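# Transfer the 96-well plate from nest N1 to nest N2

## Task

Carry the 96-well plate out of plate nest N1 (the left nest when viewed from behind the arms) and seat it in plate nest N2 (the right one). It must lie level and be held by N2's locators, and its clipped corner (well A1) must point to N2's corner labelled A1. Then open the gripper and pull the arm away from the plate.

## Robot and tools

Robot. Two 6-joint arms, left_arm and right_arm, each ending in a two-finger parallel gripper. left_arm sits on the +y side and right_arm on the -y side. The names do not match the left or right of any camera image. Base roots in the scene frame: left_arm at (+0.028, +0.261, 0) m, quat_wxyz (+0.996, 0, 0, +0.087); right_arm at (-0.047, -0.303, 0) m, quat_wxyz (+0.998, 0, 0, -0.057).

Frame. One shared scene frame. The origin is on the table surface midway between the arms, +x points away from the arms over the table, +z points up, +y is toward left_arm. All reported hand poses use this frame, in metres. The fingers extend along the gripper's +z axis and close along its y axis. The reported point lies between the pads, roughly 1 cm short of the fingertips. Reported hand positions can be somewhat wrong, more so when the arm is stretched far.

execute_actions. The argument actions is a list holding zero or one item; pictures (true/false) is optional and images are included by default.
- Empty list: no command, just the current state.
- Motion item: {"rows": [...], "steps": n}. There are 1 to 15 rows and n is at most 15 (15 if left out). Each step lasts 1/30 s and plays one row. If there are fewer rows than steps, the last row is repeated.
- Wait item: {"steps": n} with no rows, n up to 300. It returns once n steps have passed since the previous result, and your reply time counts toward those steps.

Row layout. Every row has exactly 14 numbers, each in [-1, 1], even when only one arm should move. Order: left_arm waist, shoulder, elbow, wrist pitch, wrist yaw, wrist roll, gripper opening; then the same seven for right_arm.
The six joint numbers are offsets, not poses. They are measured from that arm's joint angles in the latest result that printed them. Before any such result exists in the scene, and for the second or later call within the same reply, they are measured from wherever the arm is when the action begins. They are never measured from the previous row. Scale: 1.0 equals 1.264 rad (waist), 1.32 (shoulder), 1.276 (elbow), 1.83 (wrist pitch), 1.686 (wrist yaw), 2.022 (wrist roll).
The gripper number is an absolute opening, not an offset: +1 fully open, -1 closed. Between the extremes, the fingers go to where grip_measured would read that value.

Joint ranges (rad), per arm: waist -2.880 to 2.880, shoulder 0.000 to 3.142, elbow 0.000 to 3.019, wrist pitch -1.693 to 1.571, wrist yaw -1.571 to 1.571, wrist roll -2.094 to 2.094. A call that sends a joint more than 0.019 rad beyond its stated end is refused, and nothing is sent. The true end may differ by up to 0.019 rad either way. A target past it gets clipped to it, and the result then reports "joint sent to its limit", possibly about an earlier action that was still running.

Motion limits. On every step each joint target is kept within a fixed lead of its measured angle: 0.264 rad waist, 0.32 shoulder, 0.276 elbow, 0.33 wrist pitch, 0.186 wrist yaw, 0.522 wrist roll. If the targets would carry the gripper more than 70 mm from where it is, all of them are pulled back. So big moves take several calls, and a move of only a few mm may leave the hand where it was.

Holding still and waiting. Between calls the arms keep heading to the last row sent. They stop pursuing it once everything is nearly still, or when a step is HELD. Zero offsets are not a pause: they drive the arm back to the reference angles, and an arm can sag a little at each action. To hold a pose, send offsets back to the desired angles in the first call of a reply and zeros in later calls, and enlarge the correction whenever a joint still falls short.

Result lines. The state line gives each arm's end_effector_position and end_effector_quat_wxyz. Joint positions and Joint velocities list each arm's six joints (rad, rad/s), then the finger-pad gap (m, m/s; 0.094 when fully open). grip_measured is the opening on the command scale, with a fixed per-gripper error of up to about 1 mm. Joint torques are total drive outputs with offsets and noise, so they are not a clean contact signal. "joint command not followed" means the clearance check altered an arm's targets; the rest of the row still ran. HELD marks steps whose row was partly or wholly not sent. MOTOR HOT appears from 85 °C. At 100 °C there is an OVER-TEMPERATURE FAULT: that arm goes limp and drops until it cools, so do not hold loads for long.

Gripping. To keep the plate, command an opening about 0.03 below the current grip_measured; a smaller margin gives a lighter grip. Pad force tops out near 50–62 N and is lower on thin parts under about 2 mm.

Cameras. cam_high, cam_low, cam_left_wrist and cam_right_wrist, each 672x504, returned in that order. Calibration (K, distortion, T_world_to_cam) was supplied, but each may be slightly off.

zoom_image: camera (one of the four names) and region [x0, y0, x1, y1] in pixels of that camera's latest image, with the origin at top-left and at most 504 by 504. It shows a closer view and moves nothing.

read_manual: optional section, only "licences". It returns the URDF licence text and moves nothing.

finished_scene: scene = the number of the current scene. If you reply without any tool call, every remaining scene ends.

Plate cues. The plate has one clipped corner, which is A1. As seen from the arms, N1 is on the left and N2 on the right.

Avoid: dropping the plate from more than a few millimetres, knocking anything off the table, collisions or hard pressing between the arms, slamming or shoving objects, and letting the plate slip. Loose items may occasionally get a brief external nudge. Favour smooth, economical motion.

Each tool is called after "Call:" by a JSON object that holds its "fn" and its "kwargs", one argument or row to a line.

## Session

Call:
{"fn": "execute_actions", "kwargs": {
  "actions": []
}}

Scene clock: 0.00 s of 13200.00 s.
left_arm: end_effector_position=(+0.4273, -0.3860, +0.1650) grip_measured=+1.000 end_effector_quat_wxyz=(+0.404, +0.857, +0.123, +0.294) | right_arm: end_effector_position=(+0.4975, -0.6659, +0.3257) grip_measured=+1.000 end_effector_quat_wxyz=(-0.148, +0.642, -0.741, +0.129)
Joint positions: left_arm=[-1.243  1.914  1.439 -0.065 -0.233  1.92   0.094] | right_arm=[-0.533  1.889  2.115 -1.475 -0.232 -2.037  0.094]
Joint velocities: left_arm=[-0.015  0.024  0.002 -0.002 -0.051 -0.037  0.   ] | right_arm=[-0.005 -0.024  0.002 -0.002 -0.051  0.051  0.   ]
Joint torques (N m, as the arm reports them, + toward a larger angle): no reading
Motor temperatures (°C, as the motors report them): left_arm=[24 24 28 22 24 22] | right_arm=[24 25 29 24 23 23]
camera_calibration (this result's frames):
cam_left_wrist: T_world_to_cam=[[0.0208217, 0.649392, -0.760169, 0.367049], [0.307779, 0.719246, 0.622863, 0.0501015], [0.95123, -0.246933, -0.184893, -0.348395], [0, 0, 0, 1]] pos_world=[0.308341, -0.360424, 0.183397]
cam_right_wrist: T_world_to_cam=[[0.9108, -0.146471, 0.385993, -0.674754], [-0.337329, -0.803052, 0.49124, -0.517043], [0.23802, -0.577628, -0.780828, -0.123223], [0, 0, 0, 1]] pos_world=[0.469482, -0.585221, 0.418227]

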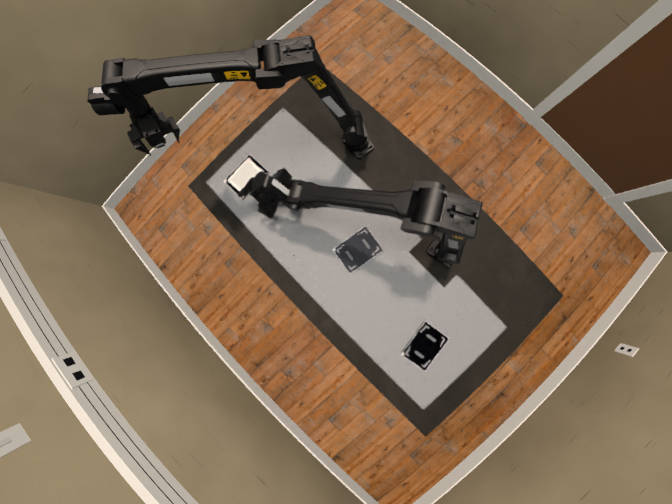

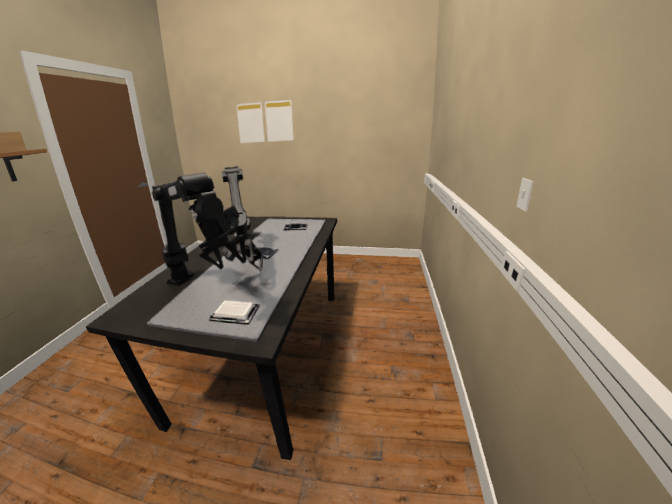

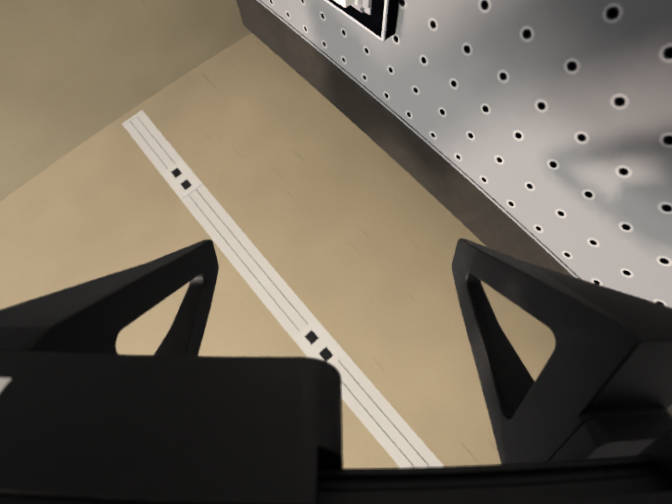

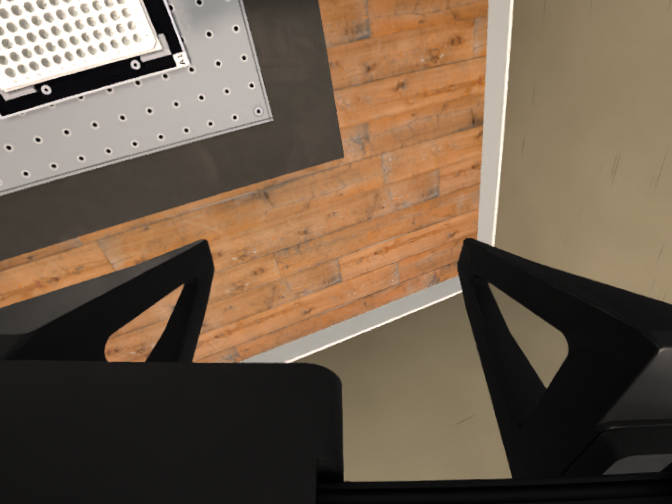

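Call:
{"fn": "zoom_image", "kwargs": {
  "camera": "cam_high",
  "region": [200, 140, 290, 210]
}}

Call:
{"fn": "zoom_image", "kwargs": {
  "camera": "cam_high",
  "region": [385, 310, 465, 380]
}}

Call:
{"fn": "zoom_image", "kwargs": {
  "camera": "cam_high",
  "region": [320, 215, 400, 285]
}}

Call:
{"fn": "zoom_image", "kwargs": {
  "camera": "cam_right_wrist",
  "region": [0, 0, 240, 130]
}}

Region (200, 140, 290, 210) of cam_high's 672x504 image, scaled by 5.600, with more detail than that image has.

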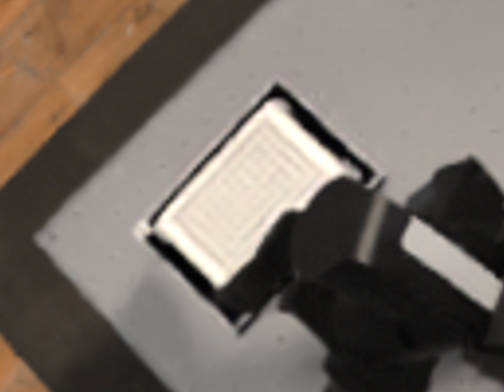

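Region (385, 310, 465, 380) of cam_high's 672x504 image, scaled by 6.300, with more detail than that image has; it fills the top 441 rows of this view, and the rest is white.

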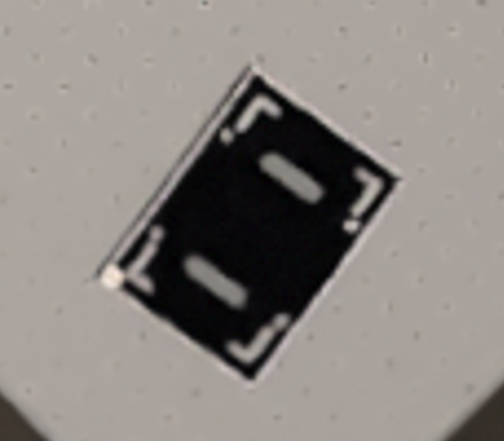

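Region (320, 215, 400, 285) of cam_high's 672x504 image, scaled by 6.300, with more detail than that image has; it fills the top 441 rows of this view, and the rest is white.

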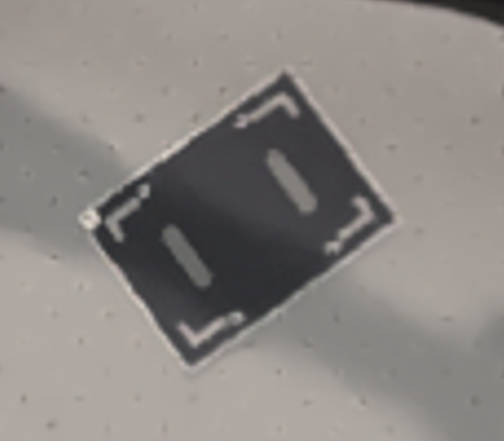

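Region (0, 0, 240, 130) of cam_right_wrist's 672x504 image, scaled by 2.100, with more detail than that image has; it fills the top 273 rows of this view, and the rest is white.

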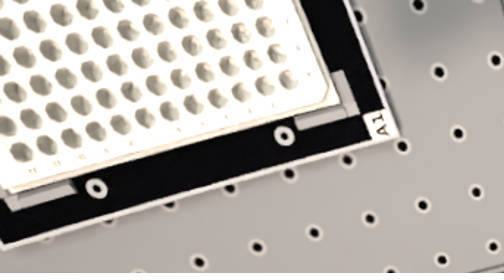

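Call:
{"fn": "zoom_image", "kwargs": {
  "camera": "cam_right_wrist",
  "region": [90, 0, 200, 80]
}}

Call:
{"fn": "zoom_image", "kwargs": {
  "camera": "cam_right_wrist",
  "region": [0, 40, 110, 120]
}}

Region (90, 0, 200, 80) of cam_right_wrist's 672x504 image, scaled by 4.582, with more detail than that image has; it fills the top 367 rows of this view, and the rest is white.

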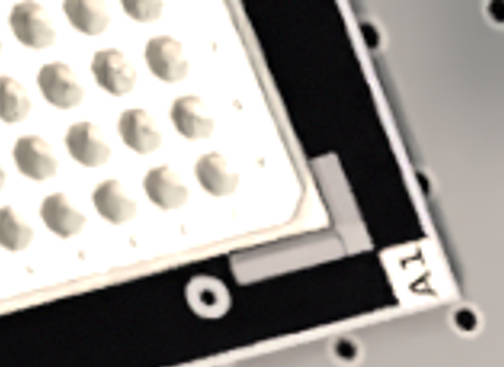

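Region (0, 40, 110, 120) of cam_right_wrist's 672x504 image, scaled by 4.582, with more detail than that image has; it fills the top 367 rows of this view, and the rest is white.

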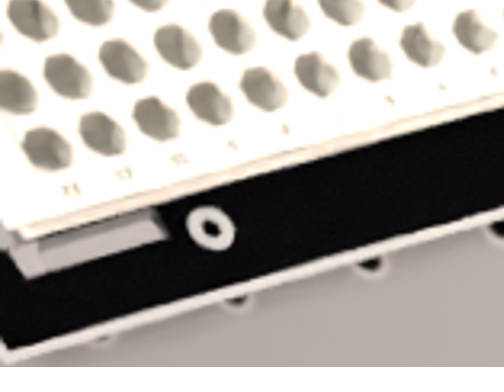

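Call:
{"fn": "execute_actions", "kwargs": {
  "actions": [
    {"rows": [[0.013,-0.013,-0.005,0,0.002,-0.010,1,0,-0.005,-0.009,0.003,0.002,0.010,1],[0.049,-0.048,-0.020,0,0.007,-0.037,1,0,-0.019,-0.033,0.013,0.007,0.036,1],[0.104,-0.100,-0.042,0,0.014,-0.077,1,0,-0.039,-0.071,0.028,0.014,0.077,1],[0.175,-0.164,-0.071,-0.010,0.024,-0.130,1,0.002,-0.064,-0.119,0.047,0.024,0.130,1],[0.259,-0.233,-0.105,-0.037,0.036,-0.193,1,0.009,-0.091,-0.176,0.069,0.036,0.192,1],[0.352,-0.301,-0.143,-0.077,0.049,-0.262,1,0.018,-0.117,-0.239,0.094,0.049,0.260,1],[0.450,-0.365,-0.183,-0.128,0.063,-0.335,1,0.030,-0.142,-0.306,0.120,0.063,0.333,1],[0.550,-0.417,-0.223,-0.186,0.076,-0.410,1,0.044,-0.162,-0.373,0.146,0.076,0.407,1],[0.648,-0.452,-0.263,-0.247,0.090,-0.483,1,0.058,-0.176,-0.440,0.172,0.090,0.480,1],[0.741,-0.465,-0.301,-0.308,0.103,-0.552,1,0.072,-0.181,-0.503,0.197,0.103,0.548,1],[0.825,-0.465,-0.335,-0.366,0.115,-0.615,1,0.086,-0.181,-0.560,0.219,0.115,0.611,1],[0.896,-0.465,-0.364,-0.417,0.125,-0.668,1,0.098,-0.181,-0.608,0.238,0.125,0.663,1],[0.951,-0.465,-0.386,-0.457,0.132,-0.708,1,0.107,-0.181,-0.646,0.253,0.132,0.704,1],[0.987,-0.465,-0.401,-0.484,0.137,-0.735,1,0.114,-0.181,-0.670,0.263,0.137,0.730,1],[1.0,-0.465,-0.406,-0.494,0.139,-0.745,1,0.116,-0.181,-0.679,0.266,0.139,0.740,1]], "steps": 15}
  ],
  "pictures": false
}}

Call:
{"fn": "execute_actions", "kwargs": {
  "actions": [
    {"steps": 30}
  ]
}}

Scene clock: 83.97 s of 13200.00 s.
left_arm: end_effector_position=(+0.4788, -0.1426, +0.2105) grip_measured=+1.000 end_effector_quat_wxyz=(+0.371, +0.824, +0.386, +0.186) | right_arm: end_effector_position=(+0.4044, -0.5741, +0.1484) grip_measured=+1.000 end_effector_quat_wxyz=(+0.075, -0.245, +0.964, -0.070)
Joint positions: left_arm=[-0.92   1.507  1.129 -0.339 -0.059  1.545  0.094] | right_arm=[-0.428  1.63   1.323 -1.058 -0.008 -1.039  0.094]
Joint velocities: left_arm=[ 1.07  -1.148 -0.847 -1.009  0.33  -0.96   0.   ] | right_arm=[ 0.562  0.103 -1.375  0.891  0.227  2.85   0.   ]
Joint torques (N m, as the arm reports them, + toward a larger angle): left_arm=[ -1.37 -11.13  10.07   1.14   0.23  -0.16] | right_arm=[  0.93 -11.15   8.85   0.37  -0.1    0.1 ]
Motor temperatures (°C, as the motors report them): left_arm=[24 26 32 22 24 22] | right_arm=[24 27 35 24 23 23]
Steps of this call (steps 1 to 90: nothing new was sent; then 80.47 s passed at rest; steps 91 to 105: all 15 steps of this action). Readings (joint positions):
91: left_arm=[-1.242 1.914 1.439 -0.065 -0.233 1.919] | right_arm=[-0.533 1.889 2.113 -1.475 -0.232 -2.035]
92: left_arm=[-1.239 1.909 1.434 -0.065 -0.227 1.909] | right_arm=[-0.533 1.886 2.105 -1.472 -0.228 -2.025]
94: left_arm=[-1.223 1.883 1.408 -0.065 -0.213 1.878] | right_arm=[-0.533 1.863 2.046 -1.439 -0.206 -1.961]
98: left_arm=[-1.144 1.784 1.338 -0.115 -0.170 1.773] | right_arm=[-0.527 1.747 1.775 -1.297 -0.123 -1.648]
105: the state above

Scene clock: 84.97 s of 13200.00 s.
left_arm: end_effector_position=(+0.4201, +0.3381, +0.1339) grip_measured=+1.000 end_effector_quat_wxyz=(+0.113, +0.122, +0.985, +0.038) | right_arm: end_effector_position=(+0.3942, -0.5390, +0.0937) grip_measured=+1.000 end_effector_quat_wxyz=(+0.054, -0.030, +0.998, -0.031)
Joint positions: left_arm=[ 0.02   1.302  0.924 -0.954 -0.001  0.441  0.094] | right_arm=[-0.375  1.663  1.221 -1.003 -0.    -0.55   0.094]
Joint velocities: left_arm=[-0.005  0.005 -0.007 -0.007 -0.007 -0.154  0.   ] | right_arm=[ 0.005  0.005 -0.032 -0.007  0.022 -0.022  0.   ]
Joint torques (N m, as the arm reports them, + toward a larger angle): left_arm=[-1.03 -9.15  9.6   0.19  0.26 -0.11] | right_arm=[ -0.7  -12.64   9.89   0.74   0.     0.14]
Motor temperatures (°C, as the motors report them): left_arm=[24 26 32 22 24 22] | right_arm=[24 27 35 24 23 23]
Steps of this call (steps 1 to 30: the robot went on to your last target). Readings (joint positions):
1: left_arm=[-0.882 1.468 1.101 -0.375 -0.047 1.509] | right_arm=[-0.410 1.636 1.282 -1.036 -0.004 -0.944]
2: left_arm=[-0.843 1.434 1.075 -0.414 -0.038 1.471] | right_arm=[-0.394 1.645 1.252 -1.027 -0.003 -0.865]
4: left_arm=[-0.759 1.376 1.034 -0.497 -0.024 1.390] | right_arm=[-0.375 1.666 1.224 -1.021 -0.003 -0.751]
8: left_arm=[-0.576 1.313 0.982 -0.685 -0.010 1.208] | right_arm=[-0.373 1.676 1.221 -1.007 -0.000 -0.632]
30: the state above
camera_calibration (this result's frames):
cam_left_wrist: T_world_to_cam=[[-0.234671, -0.967668, -0.0924607, 0.438002], [-0.906287, 0.1834, 0.380799, 0.274597], [-0.351529, 0.173158, -0.920023, 0.335212], [0, 0, 0, 1]] pos_world=[0.469487, 0.315434, 0.244335]
cam_right_wrist: T_world_to_cam=[[0.0521827, -0.996128, 0.0707587, -0.562501], [-0.871681, -0.0108602, 0.489954, 0.301739], [-0.487288, -0.0872461, -0.868872, 0.352], [0, 0, 0, 1]] pos_world=[0.463898, -0.526335, 0.197807]

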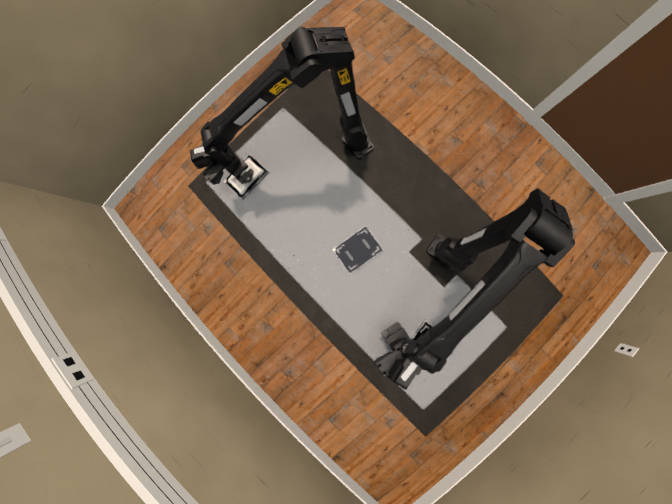

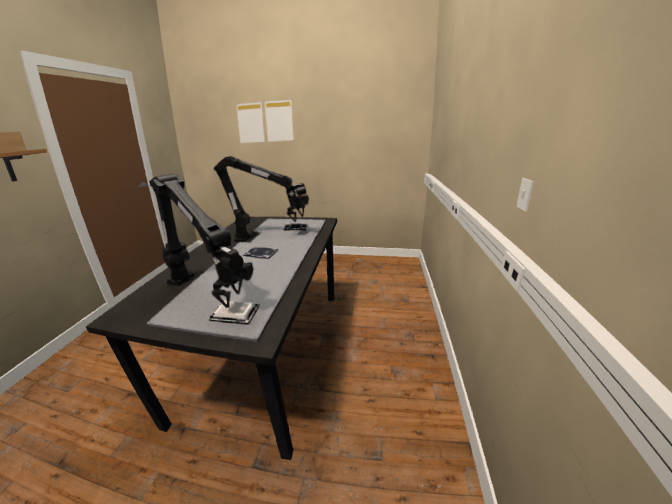

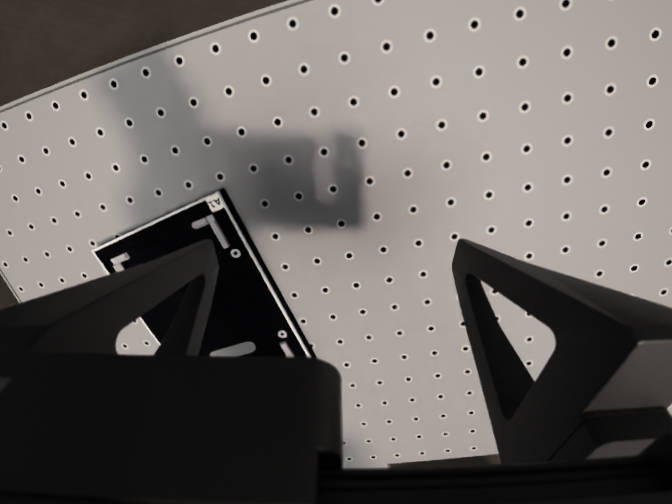

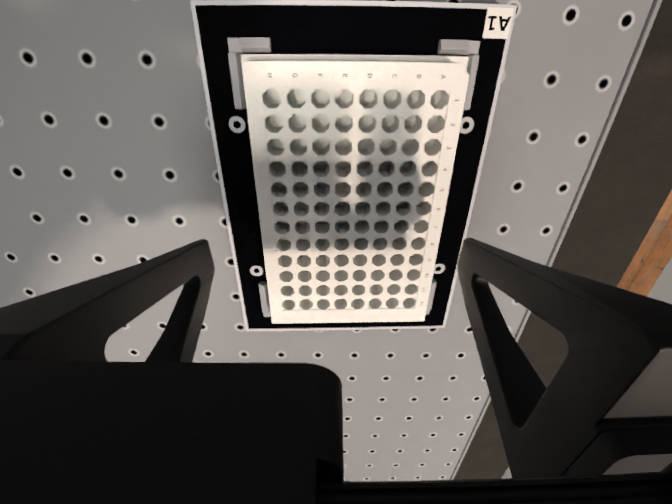

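Call:
{"fn": "zoom_image", "kwargs": {
  "camera": "cam_right_wrist",
  "region": [190, 0, 526, 336]
}}

Region (190, 0, 526, 336) of cam_right_wrist's 672x504 image, scaled by 1.500, with more detail than that image has.

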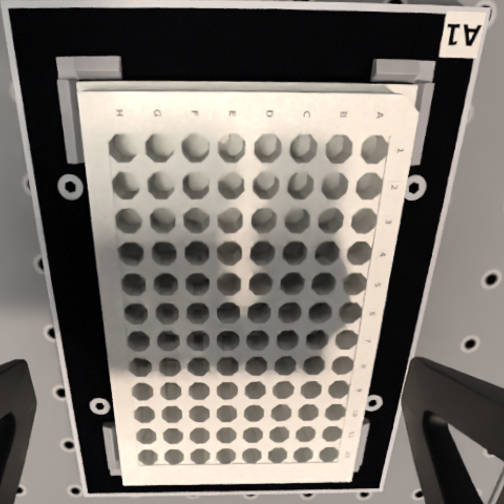

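Call:
{"fn": "execute_actions", "kwargs": {
  "actions": [
    {"rows": [[0.004,0.001,0.012,0,0,-0.01,1,-0.004,0.002,0.02,0,0,0,1],[0.014,0.004,0.012,0,0,-0.014,1,-0.008,0.006,0.03,0,0,0,1],[0.031,0.009,0.012,0,0,-0.018,1,-0.011,0.012,0.036,0,0,0,1],[0.051,0.015,0.012,0,0,-0.022,1,-0.013,0.019,0.041,0,0,0,1],[0.076,0.022,0.012,0,0,-0.025,1,-0.015,0.026,0.045,0,0,0,1],[0.103,0.030,0.012,0,0,-0.028,1,-0.017,0.033,0.048,0,0,0,1],[0.132,0.038,0.012,0,0,-0.031,1,-0.018,0.040,0.050,0,0,0,1],[0.162,0.047,0.012,0,0,-0.031,1,-0.019,0.046,0.050,0,0,0,1],[0.191,0.055,0.012,0,0,-0.031,1,-0.019,0.050,0.050,0,0,0,1],[0.218,0.063,0.012,0,0,-0.031,1,-0.019,0.053,0.050,0,0,0,1],[0.243,0.070,0.012,0,0,-0.031,1,-0.019,0.0545,0.050,0,0,0,1],[0.263,0.076,0.012,0,0,-0.031,1,-0.019,0.0545,0.050,0,0,0,1],[0.280,0.081,0.012,0,0,-0.031,1,-0.019,0.0545,0.050,0,0,0,1],[0.290,0.084,0.012,0,0,-0.031,1,-0.019,0.0545,0.050,0,0,0,1],[0.294,0.085,0.012,0,0,-0.031,1,-0.019,0.0545,0.050,0,0,0,1]], "steps": 15}
  ],
  "pictures": false
}}

Call:
{"fn": "execute_actions", "kwargs": {
  "actions": [
    {"steps": 12}
  ]
}}

Scene clock: 109.13 s of 13200.00 s.
left_arm: end_effector_position=(+0.3647, +0.4737, +0.0956) grip_measured=+1.000 end_effector_quat_wxyz=(+0.061, -0.084, +0.994, +0.032) | right_arm: end_effector_position=(+0.3952, -0.5474, +0.0663) grip_measured=+1.000 end_effector_quat_wxyz=(+0.032, -0.023, +0.999, -0.018)
Joint positions: left_arm=[ 0.389  1.403  0.924 -0.954 -0.001  0.395  0.094] | right_arm=[-0.389  1.736  1.241 -1.003 -0.    -0.55   0.094]
Joint velocities: left_arm=[ 0.571  0.23  -0.002 -0.002 -0.022 -0.037  0.   ] | right_arm=[ 0.005  0.073 -0.007  0.012 -0.081 -0.037  0.   ]
Joint torques (N m, as the arm reports them, + toward a larger angle): left_arm=[ -4.16 -10.87  10.65   0.6    0.23  -0.09] | right_arm=[ -0.86 -12.97  10.74   0.11  -0.08   0.02]
Motor temperatures (°C, as the motors report them): left_arm=[24 25 31 22 24 22] | right_arm=[24 27 34 24 23 23]
Steps of this call (steps 1 to 30: the robot went on to your last target; steps 31 to 90: nothing new was sent; then 20.67 s passed at rest; steps 91 to 105: all 15 steps of this action). Readings (joint positions):
91: left_arm=[0.020 1.302 0.924 -0.954 -0.001 0.428] | right_arm=[-0.375 1.663 1.221 -1.003 -0.000 -0.550]
92: left_arm=[0.021 1.302 0.924 -0.954 -0.001 0.428] | right_arm=[-0.375 1.663 1.221 -1.003 -0.000 -0.550]
94: left_arm=[0.032 1.302 0.924 -0.954 -0.000 0.424] | right_arm=[-0.375 1.665 1.221 -1.003 -0.000 -0.550]
98: left_arm=[0.132 1.320 0.924 -0.954 0.000 0.409] | right_arm=[-0.380 1.688 1.235 -1.003 -0.000 -0.550]
105: the state above

Scene clock: 109.53 s of 13200.00 s.
left_arm: end_effector_position=(+0.3627, +0.4761, +0.0917) grip_measured=+1.000 end_effector_quat_wxyz=(+0.056, -0.089, +0.994, +0.030) | right_arm: end_effector_position=(+0.3951, -0.5474, +0.0656) grip_measured=+1.000 end_effector_quat_wxyz=(+0.031, -0.023, +0.999, -0.018)
Joint positions: left_arm=[ 0.396  1.414  0.924 -0.954 -0.001  0.392  0.094] | right_arm=[-0.389  1.738  1.241 -1.003 -0.    -0.55   0.094]
Joint velocities: left_arm=[-0.005 -0.005 -0.012 -0.002 -0.081 -0.022  0.   ] | right_arm=[-0.024 -0.015 -0.022 -0.017  0.037 -0.037  0.   ]
Joint torques (N m, as the arm reports them, + toward a larger angle): left_arm=[ -1.49 -10.05  10.56   0.58   0.21  -0.12] | right_arm=[ -0.5  -12.55  10.71   0.09  -0.08   0.03]
Motor temperatures (°C, as the motors report them): left_arm=[24 25 31 22 24 22] | right_arm=[24 27 34 24 23 23]
Steps of this call (steps 1 to 12: the robot went on to your last target). Readings (joint positions):
1: left_arm=[0.404 1.410 0.924 -0.954 -0.001 0.393] | right_arm=[-0.389 1.738 1.241 -1.003 -0.000 -0.550]
2: left_arm=[0.412 1.413 0.924 -0.954 -0.001 0.393] | right_arm=[-0.389 1.738 1.241 -1.003 -0.000 -0.550]
4: left_arm=[0.411 1.414 0.924 -0.954 -0.001 0.392] | right_arm=[-0.389 1.738 1.241 -1.003 -0.000 -0.550]
8: left_arm=[0.398 1.414 0.924 -0.954 -0.001 0.392] | right_arm=[-0.389 1.738 1.241 -1.003 -0.000 -0.550]
12: the state above
camera_calibration (this result's frames):
cam_left_wrist: T_world_to_cam=[[0.179089, -0.983001, -0.0404493, 0.406614], [-0.863799, -0.176786, 0.471803, 0.361037], [-0.470934, -0.0495548, -0.880775, 0.398061], [0, 0, 0, 1]] pos_world=[0.426504, 0.483254, 0.196712]
cam_right_wrist: T_world_to_cam=[[0.0407829, -0.998236, 0.0431503, -0.563742], [-0.8479, -0.0117297, 0.530027, 0.303741], [-0.528585, -0.0582032, -0.846882, 0.358103], [0, 0, 0, 1]] pos_world=[0.469821, -0.538342, 0.166607]

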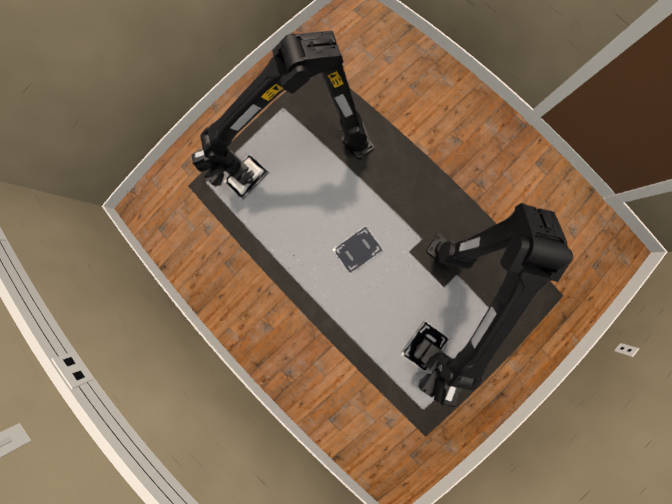

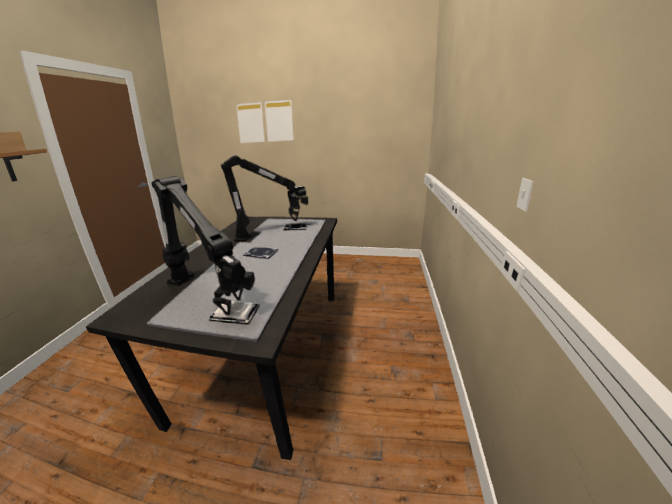

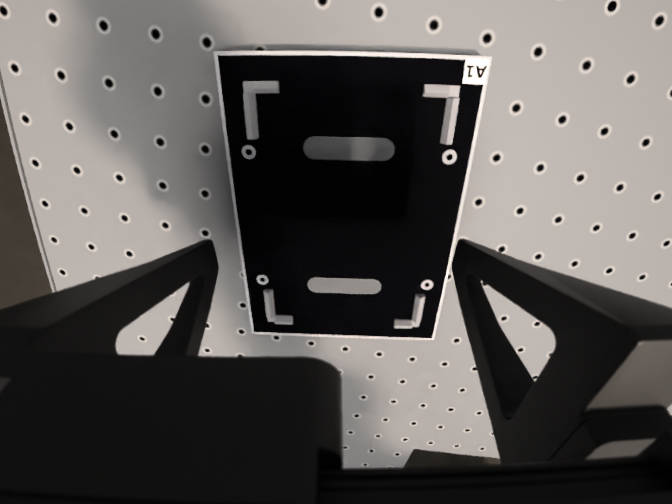

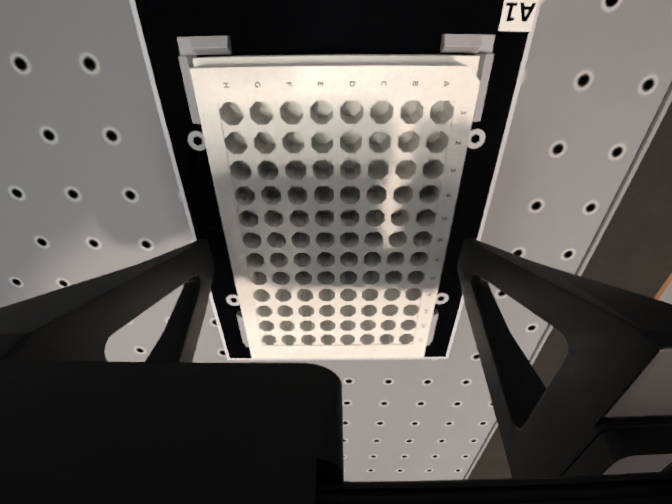

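Call:
{"fn": "zoom_image", "kwargs": {
  "camera": "cam_right_wrist",
  "region": [170, 40, 506, 376]
}}

Call:
{"fn": "zoom_image", "kwargs": {
  "camera": "cam_left_wrist",
  "region": [200, 40, 500, 340]
}}

Region (170, 40, 506, 376) of cam_right_wrist's 672x504 image, scaled by 1.500, with more detail than that image has.

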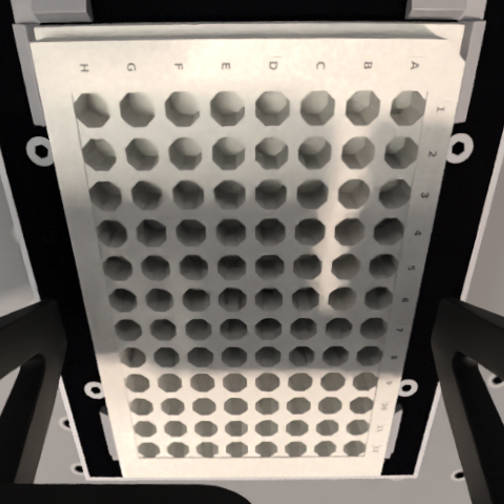

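Region (200, 40, 500, 340) of cam_left_wrist's 672x504 image, scaled by 1.680, with more detail than that image has.

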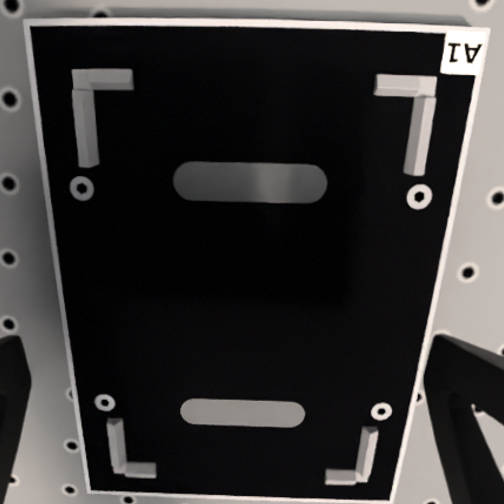

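Call:
{"fn": "execute_actions", "kwargs": {
  "actions": [
    {"rows": [[-0.005,0,0.03,0,0,-0.003,1,0,0.004,0.031,0,0,0,1],[-0.015,0,0.06,-0.004,0,-0.010,1,0,0.008,0.031,0,0,0,1],[-0.03,0,0.10,-0.008,0,-0.021,1,0,0.011,0.031,0,0,0,1],[-0.05,0.004,0.15,-0.013,0,-0.035,1,0,0.014,0.031,0,0,0,1],[-0.075,0.016,0.21,-0.019,0,-0.052,1,0,0.0165,0.031,0,0,0,1],[-0.105,0.034,0.27,-0.026,0,-0.070,1,0,0.0185,0.031,0,0,0,1],[-0.14,0.056,0.325,-0.034,0,-0.090,1,0,0.020,0.031,0,0,0,1],[-0.175,0.082,0.37,-0.041,0,-0.109,1,0,0.0212,0.031,0,0,0,1],[-0.21,0.108,0.40,-0.049,0,-0.129,1,0,0.0212,0.031,0,0,0,1],[-0.25,0.135,0.413,-0.056,0,-0.147,1,0,0.0212,0.031,0,0,0,1],[-0.29,0.161,0.413,-0.062,0,-0.164,1,0,0.0212,0.031,0,0,0,1],[-0.33,0.183,0.413,-0.067,0,-0.178,1,0,0.0212,0.031,0,0,0,1],[-0.37,0.201,0.413,-0.071,0,-0.189,1,0,0.0212,0.031,0,0,0,1],[-0.41,0.213,0.413,-0.074,0,-0.196,1,0,0.0212,0.031,0,0,0,0.97],[-0.45,0.217,0.413,-0.075,0,-0.199,1,0,0.0212,0.031,0,0,0,0.94]], "steps": 15}
  ],
  "pictures": false
}}

Call:
{"fn": "execute_actions", "kwargs": {
  "actions": [
    {"rows": [[-0.10,0.03,0.05,-0.01,0,-0.03,1,0,0,0.031,0,0,0,0.91],[-0.14,0.04,0.05,-0.01,0,-0.04,1,0,0,0.031,0,0,0,0.88],[-0.18,0.05,0.05,-0.01,0,-0.05,1,0,0,0.031,0,0,0,0.85],[-0.22,0.05,0.05,-0.01,0,-0.05,1,0,0,0.031,0,0,0,0.82],[-0.26,0.05,0.05,-0.01,0,-0.05,1,0,0,0.031,0,0,0,0.80],[-0.30,0.05,0.05,-0.01,0,-0.05,1,0,0,0.031,0,0,0,0.78],[-0.335,0.05,0.05,-0.01,0,-0.05,1,0,0,0.031,0,0,0,0.76],[-0.365,0.05,0.05,-0.01,0,-0.05,1,0,0,0.031,0,0,0,0.745],[-0.39,0.05,0.05,-0.01,0,-0.05,1,0,0,0.031,0,0,0,0.73],[-0.41,0.05,0.05,-0.01,0,-0.05,1,0,0,0.031,0,0,0,0.72],[-0.425,0.05,0.05,-0.01,0,-0.05,1,0,0,0.031,0,0,0,0.71],[-0.437,0.05,0.05,-0.01,0,-0.05,1,0,0,0.031,0,0,0,0.70],[-0.445,0.05,0.05,-0.01,0,-0.05,1,0,0,0.031,0,0,0,0.70],[-0.45,0.05,0.05,-0.01,0,-0.05,1,0,0,0.031,0,0,0,0.70],[-0.45,0.05,0.05,-0.01,0,-0.05,1,0,0,0.031,0,0,0,0.70]], "steps": 15}
  ]
}}

Scene clock: 143.07 s of 13200.00 s.
left_arm: end_effector_position=(+0.5495, +0.4028, +0.2007) grip_measured=+1.000 end_effector_quat_wxyz=(+0.169, -0.034, +0.984, +0.041) | right_arm: end_effector_position=(+0.3938, -0.5466, +0.0553) grip_measured=+0.955 end_effector_quat_wxyz=(+0.022, -0.023, +0.999, -0.013)
Joint positions: left_arm=[ 0.091  1.552  1.345 -1.014 -0.002  0.197  0.094] | right_arm=[-0.389  1.759  1.241 -1.003 -0.    -0.55   0.092]
Joint velocities: left_arm=[-1.177  0.532  0.589 -0.105  0.095 -0.447  0.   ] | right_arm=[-0.005 -0.005  0.002  0.017 -0.037  0.037 -0.026]
Joint torques (N m, as the arm reports them, + toward a larger angle): left_arm=[ -2.4  -11.78  10.86  -0.01   0.17  -0.13] | right_arm=[  0.24 -12.82  10.4    0.08  -0.08   0.03]
Motor temperatures (°C, as the motors report them): left_arm=[24 25 32 22 24 22] | right_arm=[24 27 35 24 23 23]
Steps of this call (steps 1 to 30: the robot went on to your last target; steps 31 to 90: nothing new was sent; then 30.03 s passed at rest; steps 91 to 105: all 15 steps of this action). Readings (joint positions):
91: left_arm=[0.396 1.414 0.924 -0.954 -0.001 0.392] | right_arm=[-0.389 1.738 1.241 -1.003 -0.000 -0.550]
92: left_arm=[0.396 1.414 0.927 -0.954 -0.001 0.391] | right_arm=[-0.389 1.738 1.241 -1.003 -0.000 -0.550]
94: left_arm=[0.386 1.415 0.955 -0.961 -0.001 0.379] | right_arm=[-0.389 1.738 1.241 -1.003 -0.000 -0.550]
98: left_arm=[0.326 1.434 1.089 -0.978 -0.002 0.333] | right_arm=[-0.389 1.746 1.241 -1.003 -0.000 -0.550]
105: the state above

Scene clock: 143.57 s of 13200.00 s.
left_arm: end_effector_position=(+0.5493, +0.0748, +0.1818) grip_measured=+1.000 end_effector_quat_wxyz=(+0.157, +0.225, +0.962, -0.018) | right_arm: end_effector_position=(+0.3937, -0.5475, +0.0556) grip_measured=+0.734 end_effector_quat_wxyz=(+0.021, -0.023, +0.999, -0.015)
Joint positions: left_arm=[-0.516  1.615  1.376 -1.015  0.     0.117  0.094] | right_arm=[-0.389  1.759  1.242 -1.003  0.005 -0.55   0.081]
Joint velocities: left_arm=[-0.347 -0.005 -0.017  0.002  0.037  0.037  0.   ] | right_arm=[ 0.005 -0.005 -0.017 -0.012 -0.022  0.022 -0.001]
Joint torques (N m, as the arm reports them, + toward a larger angle): left_arm=[  4.09 -14.25  13.24   0.28  -0.03  -0.16] | right_arm=[  0.28 -12.62  10.36   0.09  -0.24   0.03]
Motor temperatures (°C, as the motors report them): left_arm=[24 25 32 22 24 22] | right_arm=[24 27 35 24 23 23]
Steps of this call (steps 1 to 15: all 15 steps of this action). Readings (joint positions):
1: left_arm=[0.050 1.568 1.362 -1.015 -0.002 0.186] | right_arm=[-0.389 1.759 1.241 -1.003 -0.000 -0.550]
2: left_arm=[0.007 1.581 1.371 -1.015 -0.002 0.175] | right_arm=[-0.389 1.759 1.241 -1.003 -0.000 -0.550]
4: left_arm=[-0.080 1.598 1.376 -1.015 -0.002 0.154] | right_arm=[-0.389 1.759 1.242 -1.003 0.003 -0.550]
8: left_arm=[-0.265 1.614 1.376 -1.015 -0.002 0.133] | right_arm=[-0.389 1.759 1.242 -1.003 0.005 -0.550]
15: the state above
camera_calibration (this result's frames):
cam_left_wrist: T_world_to_cam=[[-0.440325, -0.897445, -0.0265864, 0.31368], [-0.86253, 0.414601, 0.290082, 0.396892], [-0.24931, 0.150662, -0.956632, 0.422467], [0, 0, 0, 1]] pos_world=[0.585777, 0.0533093, 0.297354]
cam_right_wrist: T_world_to_cam=[[0.0412941, -0.998472, 0.0367121, -0.563407], [-0.8369, -0.0144936, 0.547164, 0.301051], [-0.545796, -0.053319, -0.83622, 0.357687], [0, 0, 0, 1]] pos_world=[0.470439, -0.539111, 0.155064]

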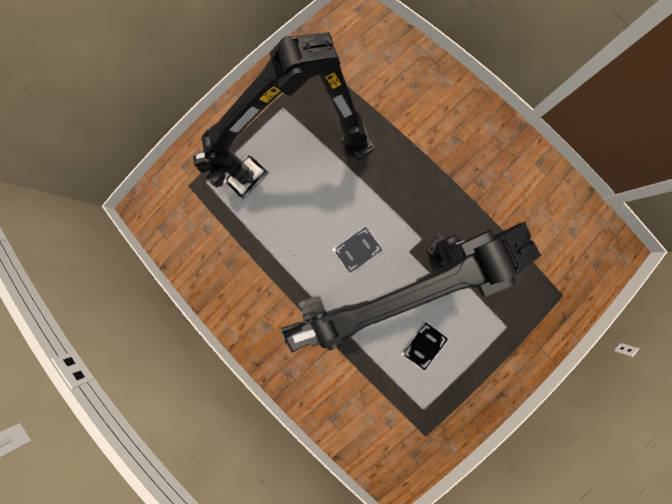

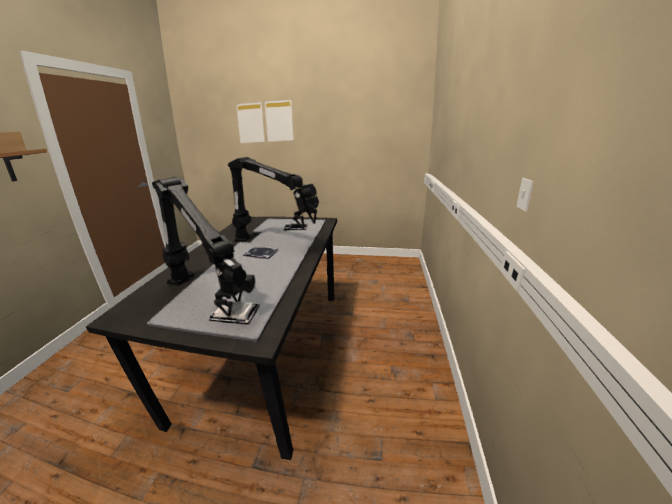

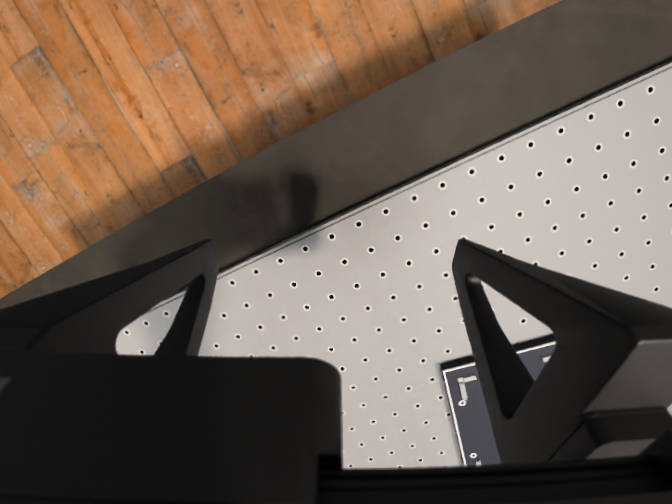

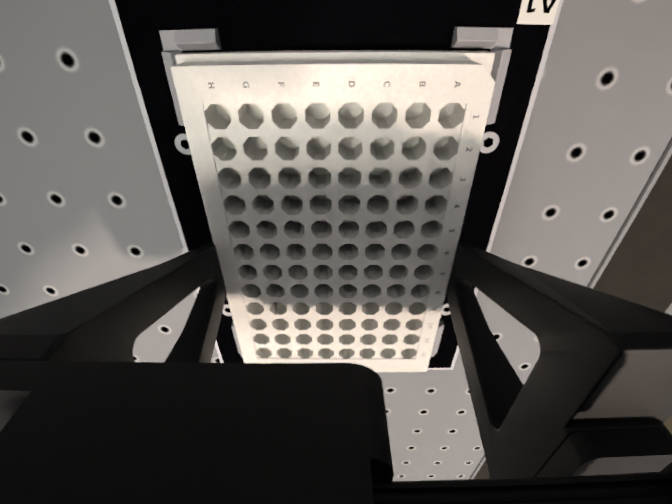

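Call:
{"fn": "execute_actions", "kwargs": {
  "actions": [
    {"rows": [[0.02,0.001,0.03,0,0,-0.015,1,0,-0.008,0.031,0,0,0,0.70],[0.018,0.004,0.035,-0.002,0,-0.022,1,0,-0.02,0.031,0,0,0,0.70],[0.013,0.009,0.04,-0.004,0,-0.035,1,0,-0.036,0.031,0,0,0,0.70],[0.006,0.016,0.044,-0.007,0,-0.052,1,0,-0.056,0.031,0,0,0,0.70],[-0.002,0.023,0.048,-0.011,0,-0.073,1,0,-0.08,0.031,0,0,0,0.70],[-0.012,0.031,0.052,-0.015,0,-0.096,1,0.017,-0.105,0.024,0.002,0,0.019,0.70],[-0.023,0.040,0.055,-0.019,0,-0.121,1,0.065,-0.13,0.004,0.007,-0.001,0.072,0.70],[-0.034,0.049,0.057,-0.023,0,-0.146,1,0.135,-0.153,-0.026,0.015,-0.002,0.149,0.70],[-0.045,0.058,0.059,-0.027,0,-0.171,1,0.219,-0.173,-0.061,0.024,-0.003,0.244,0.70],[-0.055,0.066,0.059,-0.031,0,-0.195,1,0.312,-0.19,-0.100,0.034,-0.003,0.346,0.70],[-0.064,0.073,0.059,-0.035,0,-0.216,1,0.404,-0.202,-0.139,0.044,-0.003,0.448,0.70],[-0.071,0.080,0.059,-0.038,0,-0.234,1,0.488,-0.21,-0.174,0.053,-0.003,0.543,0.70],[-0.077,0.085,0.059,-0.040,0,-0.248,1,0.558,-0.2144,-0.204,0.061,-0.003,0.620,0.70],[-0.081,0.088,0.059,-0.041,0,-0.258,1,0.606,-0.2144,-0.223,0.066,-0.003,0.673,0.70],[-0.082,0.089,0.059,-0.042,0,-0.261,1,0.623,-0.2144,-0.231,0.068,-0.003,0.692,0.70]], "steps": 15}
  ],
  "pictures": false
}}

Call:
{"fn": "execute_actions", "kwargs": {
  "actions": [
    {"steps": 25}
  ]
}}

Scene clock: 157.10 s of 13200.00 s.
left_arm: end_effector_position=(+0.5331, +0.0219, +0.1507) grip_measured=+1.000 end_effector_quat_wxyz=(+0.103, +0.081, +0.991, -0.039) | right_arm: end_effector_position=(+0.4054, -0.4174, +0.1175) grip_measured=+0.734 end_effector_quat_wxyz=(+0.106, +0.050, +0.993, -0.024)
Joint positions: left_arm=[-0.616  1.703  1.421 -1.069 -0.    -0.279  0.094] | right_arm=[-0.13   1.504  1.086 -0.934  0.006 -0.145  0.081]
Joint velocities: left_arm=[-0.317  0.327 -0.002 -0.115  0.007 -0.828  0.   ] | right_arm=[ 1.411 -0.474 -0.813  0.227  0.066  1.473 -0.001]
Joint torques (N m, as the arm reports them, + toward a larger angle): left_arm=[  0.58 -15.22  12.82   0.19   0.15  -0.14] | right_arm=[ 0.88 -9.29  7.48  0.85 -0.15  0.06]
Motor temperatures (°C, as the motors report them): left_arm=[24 25 33 22 24 22] | right_arm=[24 27 35 24 23 23]
Steps of this call (steps 1 to 30: the robot went on to your last target; steps 31 to 90: nothing new was sent; then 10.03 s passed at rest; steps 91 to 105: all 15 steps of this action). Readings (joint positions):
91: left_arm=[-0.474 1.615 1.376 -1.015 -0.000 0.108] | right_arm=[-0.389 1.759 1.242 -1.003 0.005 -0.550]
92: left_arm=[-0.475 1.615 1.376 -1.015 -0.000 0.104] | right_arm=[-0.389 1.758 1.242 -1.003 0.006 -0.550]
94: left_arm=[-0.481 1.615 1.378 -1.015 -0.000 0.083] | right_arm=[-0.389 1.752 1.242 -1.003 0.006 -0.550]
98: left_arm=[-0.515 1.630 1.400 -1.030 -0.000 -0.022] | right_arm=[-0.375 1.685 1.236 -1.000 0.006 -0.492]
105: the state above

Scene clock: 157.93 s of 13200.00 s.
left_arm: end_effector_position=(+0.5293, +0.0176, +0.1354) grip_measured=+1.000 end_effector_quat_wxyz=(+0.084, +0.027, +0.995, -0.038) | right_arm: end_effector_position=(+0.3550, -0.1852, +0.0747) grip_measured=+0.735 end_effector_quat_wxyz=(+0.059, +0.268, +0.961, +0.038)
Joint positions: left_arm=[-0.626  1.731  1.421 -1.077 -0.    -0.397  0.094] | right_arm=[ 0.401  1.484  0.946 -0.893 -0.001  0.83   0.081]
Joint velocities: left_arm=[-0.005 -0.005  0.007  0.007  0.037 -0.007  0.   ] | right_arm=[ 0.005 -0.005  0.017 -0.007 -0.051  0.139 -0.001]
Joint torques (N m, as the arm reports them, + toward a larger angle): left_arm=[ -0.41 -16.06  12.64   0.11   0.12  -0.11] | right_arm=[-0.17 -9.55  7.49  0.78  0.06  0.13]
Motor temperatures (°C, as the motors report them): left_arm=[24 25 33 22 24 22] | right_arm=[24 27 35 24 23 23]
Steps of this call (steps 1 to 25: the robot went on to your last target). Readings (joint positions):
1: left_arm=[-0.625 1.713 1.421 -1.072 -0.000 -0.303] | right_arm=[-0.080 1.491 1.058 -0.927 0.005 -0.091]
2: left_arm=[-0.631 1.721 1.421 -1.075 -0.000 -0.321] | right_arm=[-0.028 1.484 1.034 -0.922 0.004 -0.035]
4: left_arm=[-0.634 1.731 1.421 -1.077 -0.000 -0.348] | right_arm=[0.082 1.482 0.996 -0.914 0.004 0.084]
8: left_arm=[-0.629 1.731 1.421 -1.077 -0.000 -0.377] | right_arm=[0.320 1.484 0.953 -0.901 0.001 0.389]
25: the state above
camera_calibration (this result's frames):
cam_left_wrist: T_world_to_cam=[[-0.0621261, -0.994879, 0.0797207, 0.0394552], [-0.901191, 0.0902451, 0.423924, 0.424824], [-0.428948, -0.0455068, -0.902182, 0.47283], [0, 0, 0, 1]] pos_world=[0.588118, 0.0224319, 0.24334]
cam_right_wrist: T_world_to_cam=[[-0.514846, -0.851617, -0.0983965, 0.0340305], [-0.765179, 0.404739, 0.500688, 0.319101], [-0.386569, 0.333068, -0.860017, 0.388694], [0, 0, 0, 1]] pos_world=[0.411947, -0.229633, 0.177862]

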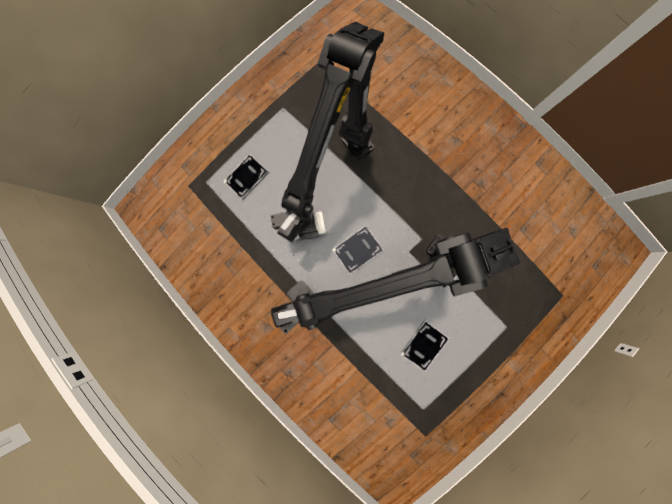

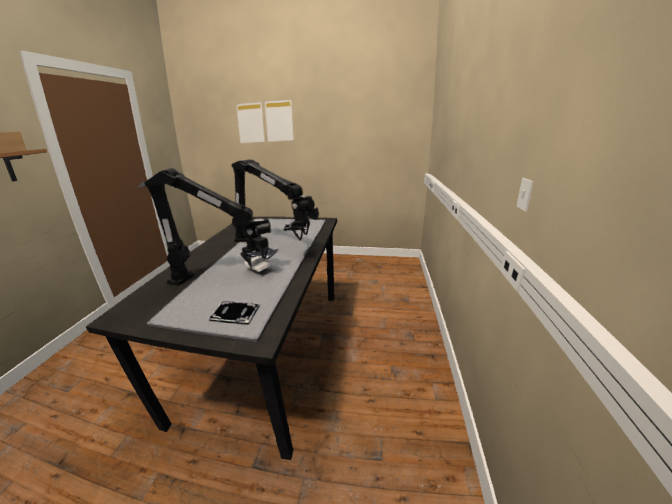

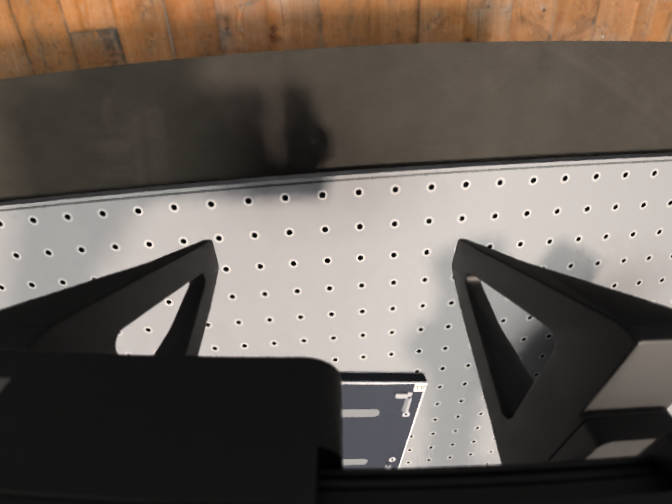

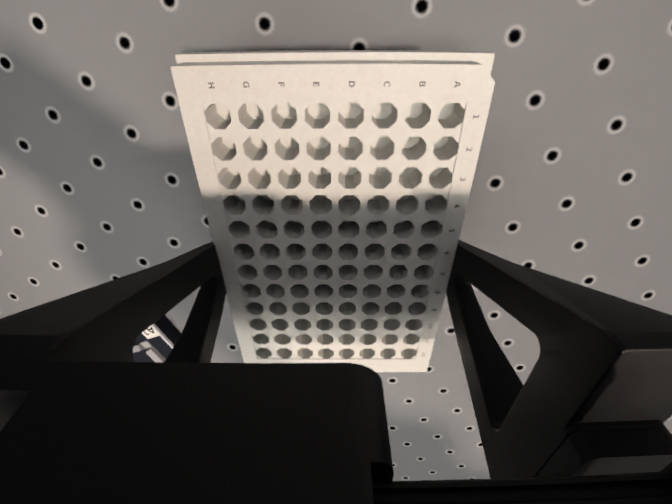

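Call:
{"fn": "zoom_image", "kwargs": {
  "camera": "cam_right_wrist",
  "region": [440, 0, 672, 300]
}}

Call:
{"fn": "zoom_image", "kwargs": {
  "camera": "cam_right_wrist",
  "region": [0, 0, 232, 300]
}}

Region (440, 0, 672, 300) of cam_right_wrist's 672x504 image, scaled by 1.680, with more detail than that image has; it fills the left 390 columns of this view, and the rest is white.

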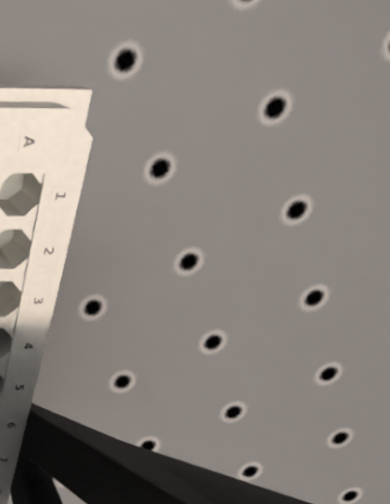

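Region (0, 0, 232, 300) of cam_right_wrist's 672x504 image, scaled by 1.680, with more detail than that image has; it fills the left 390 columns of this view, and the rest is white.

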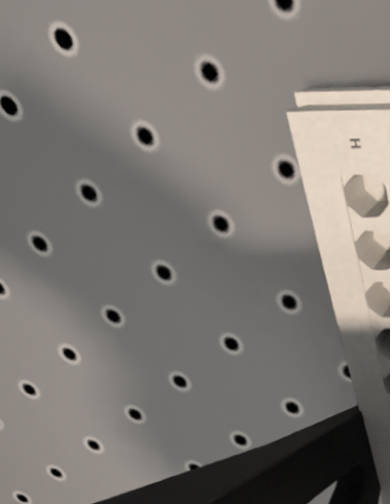

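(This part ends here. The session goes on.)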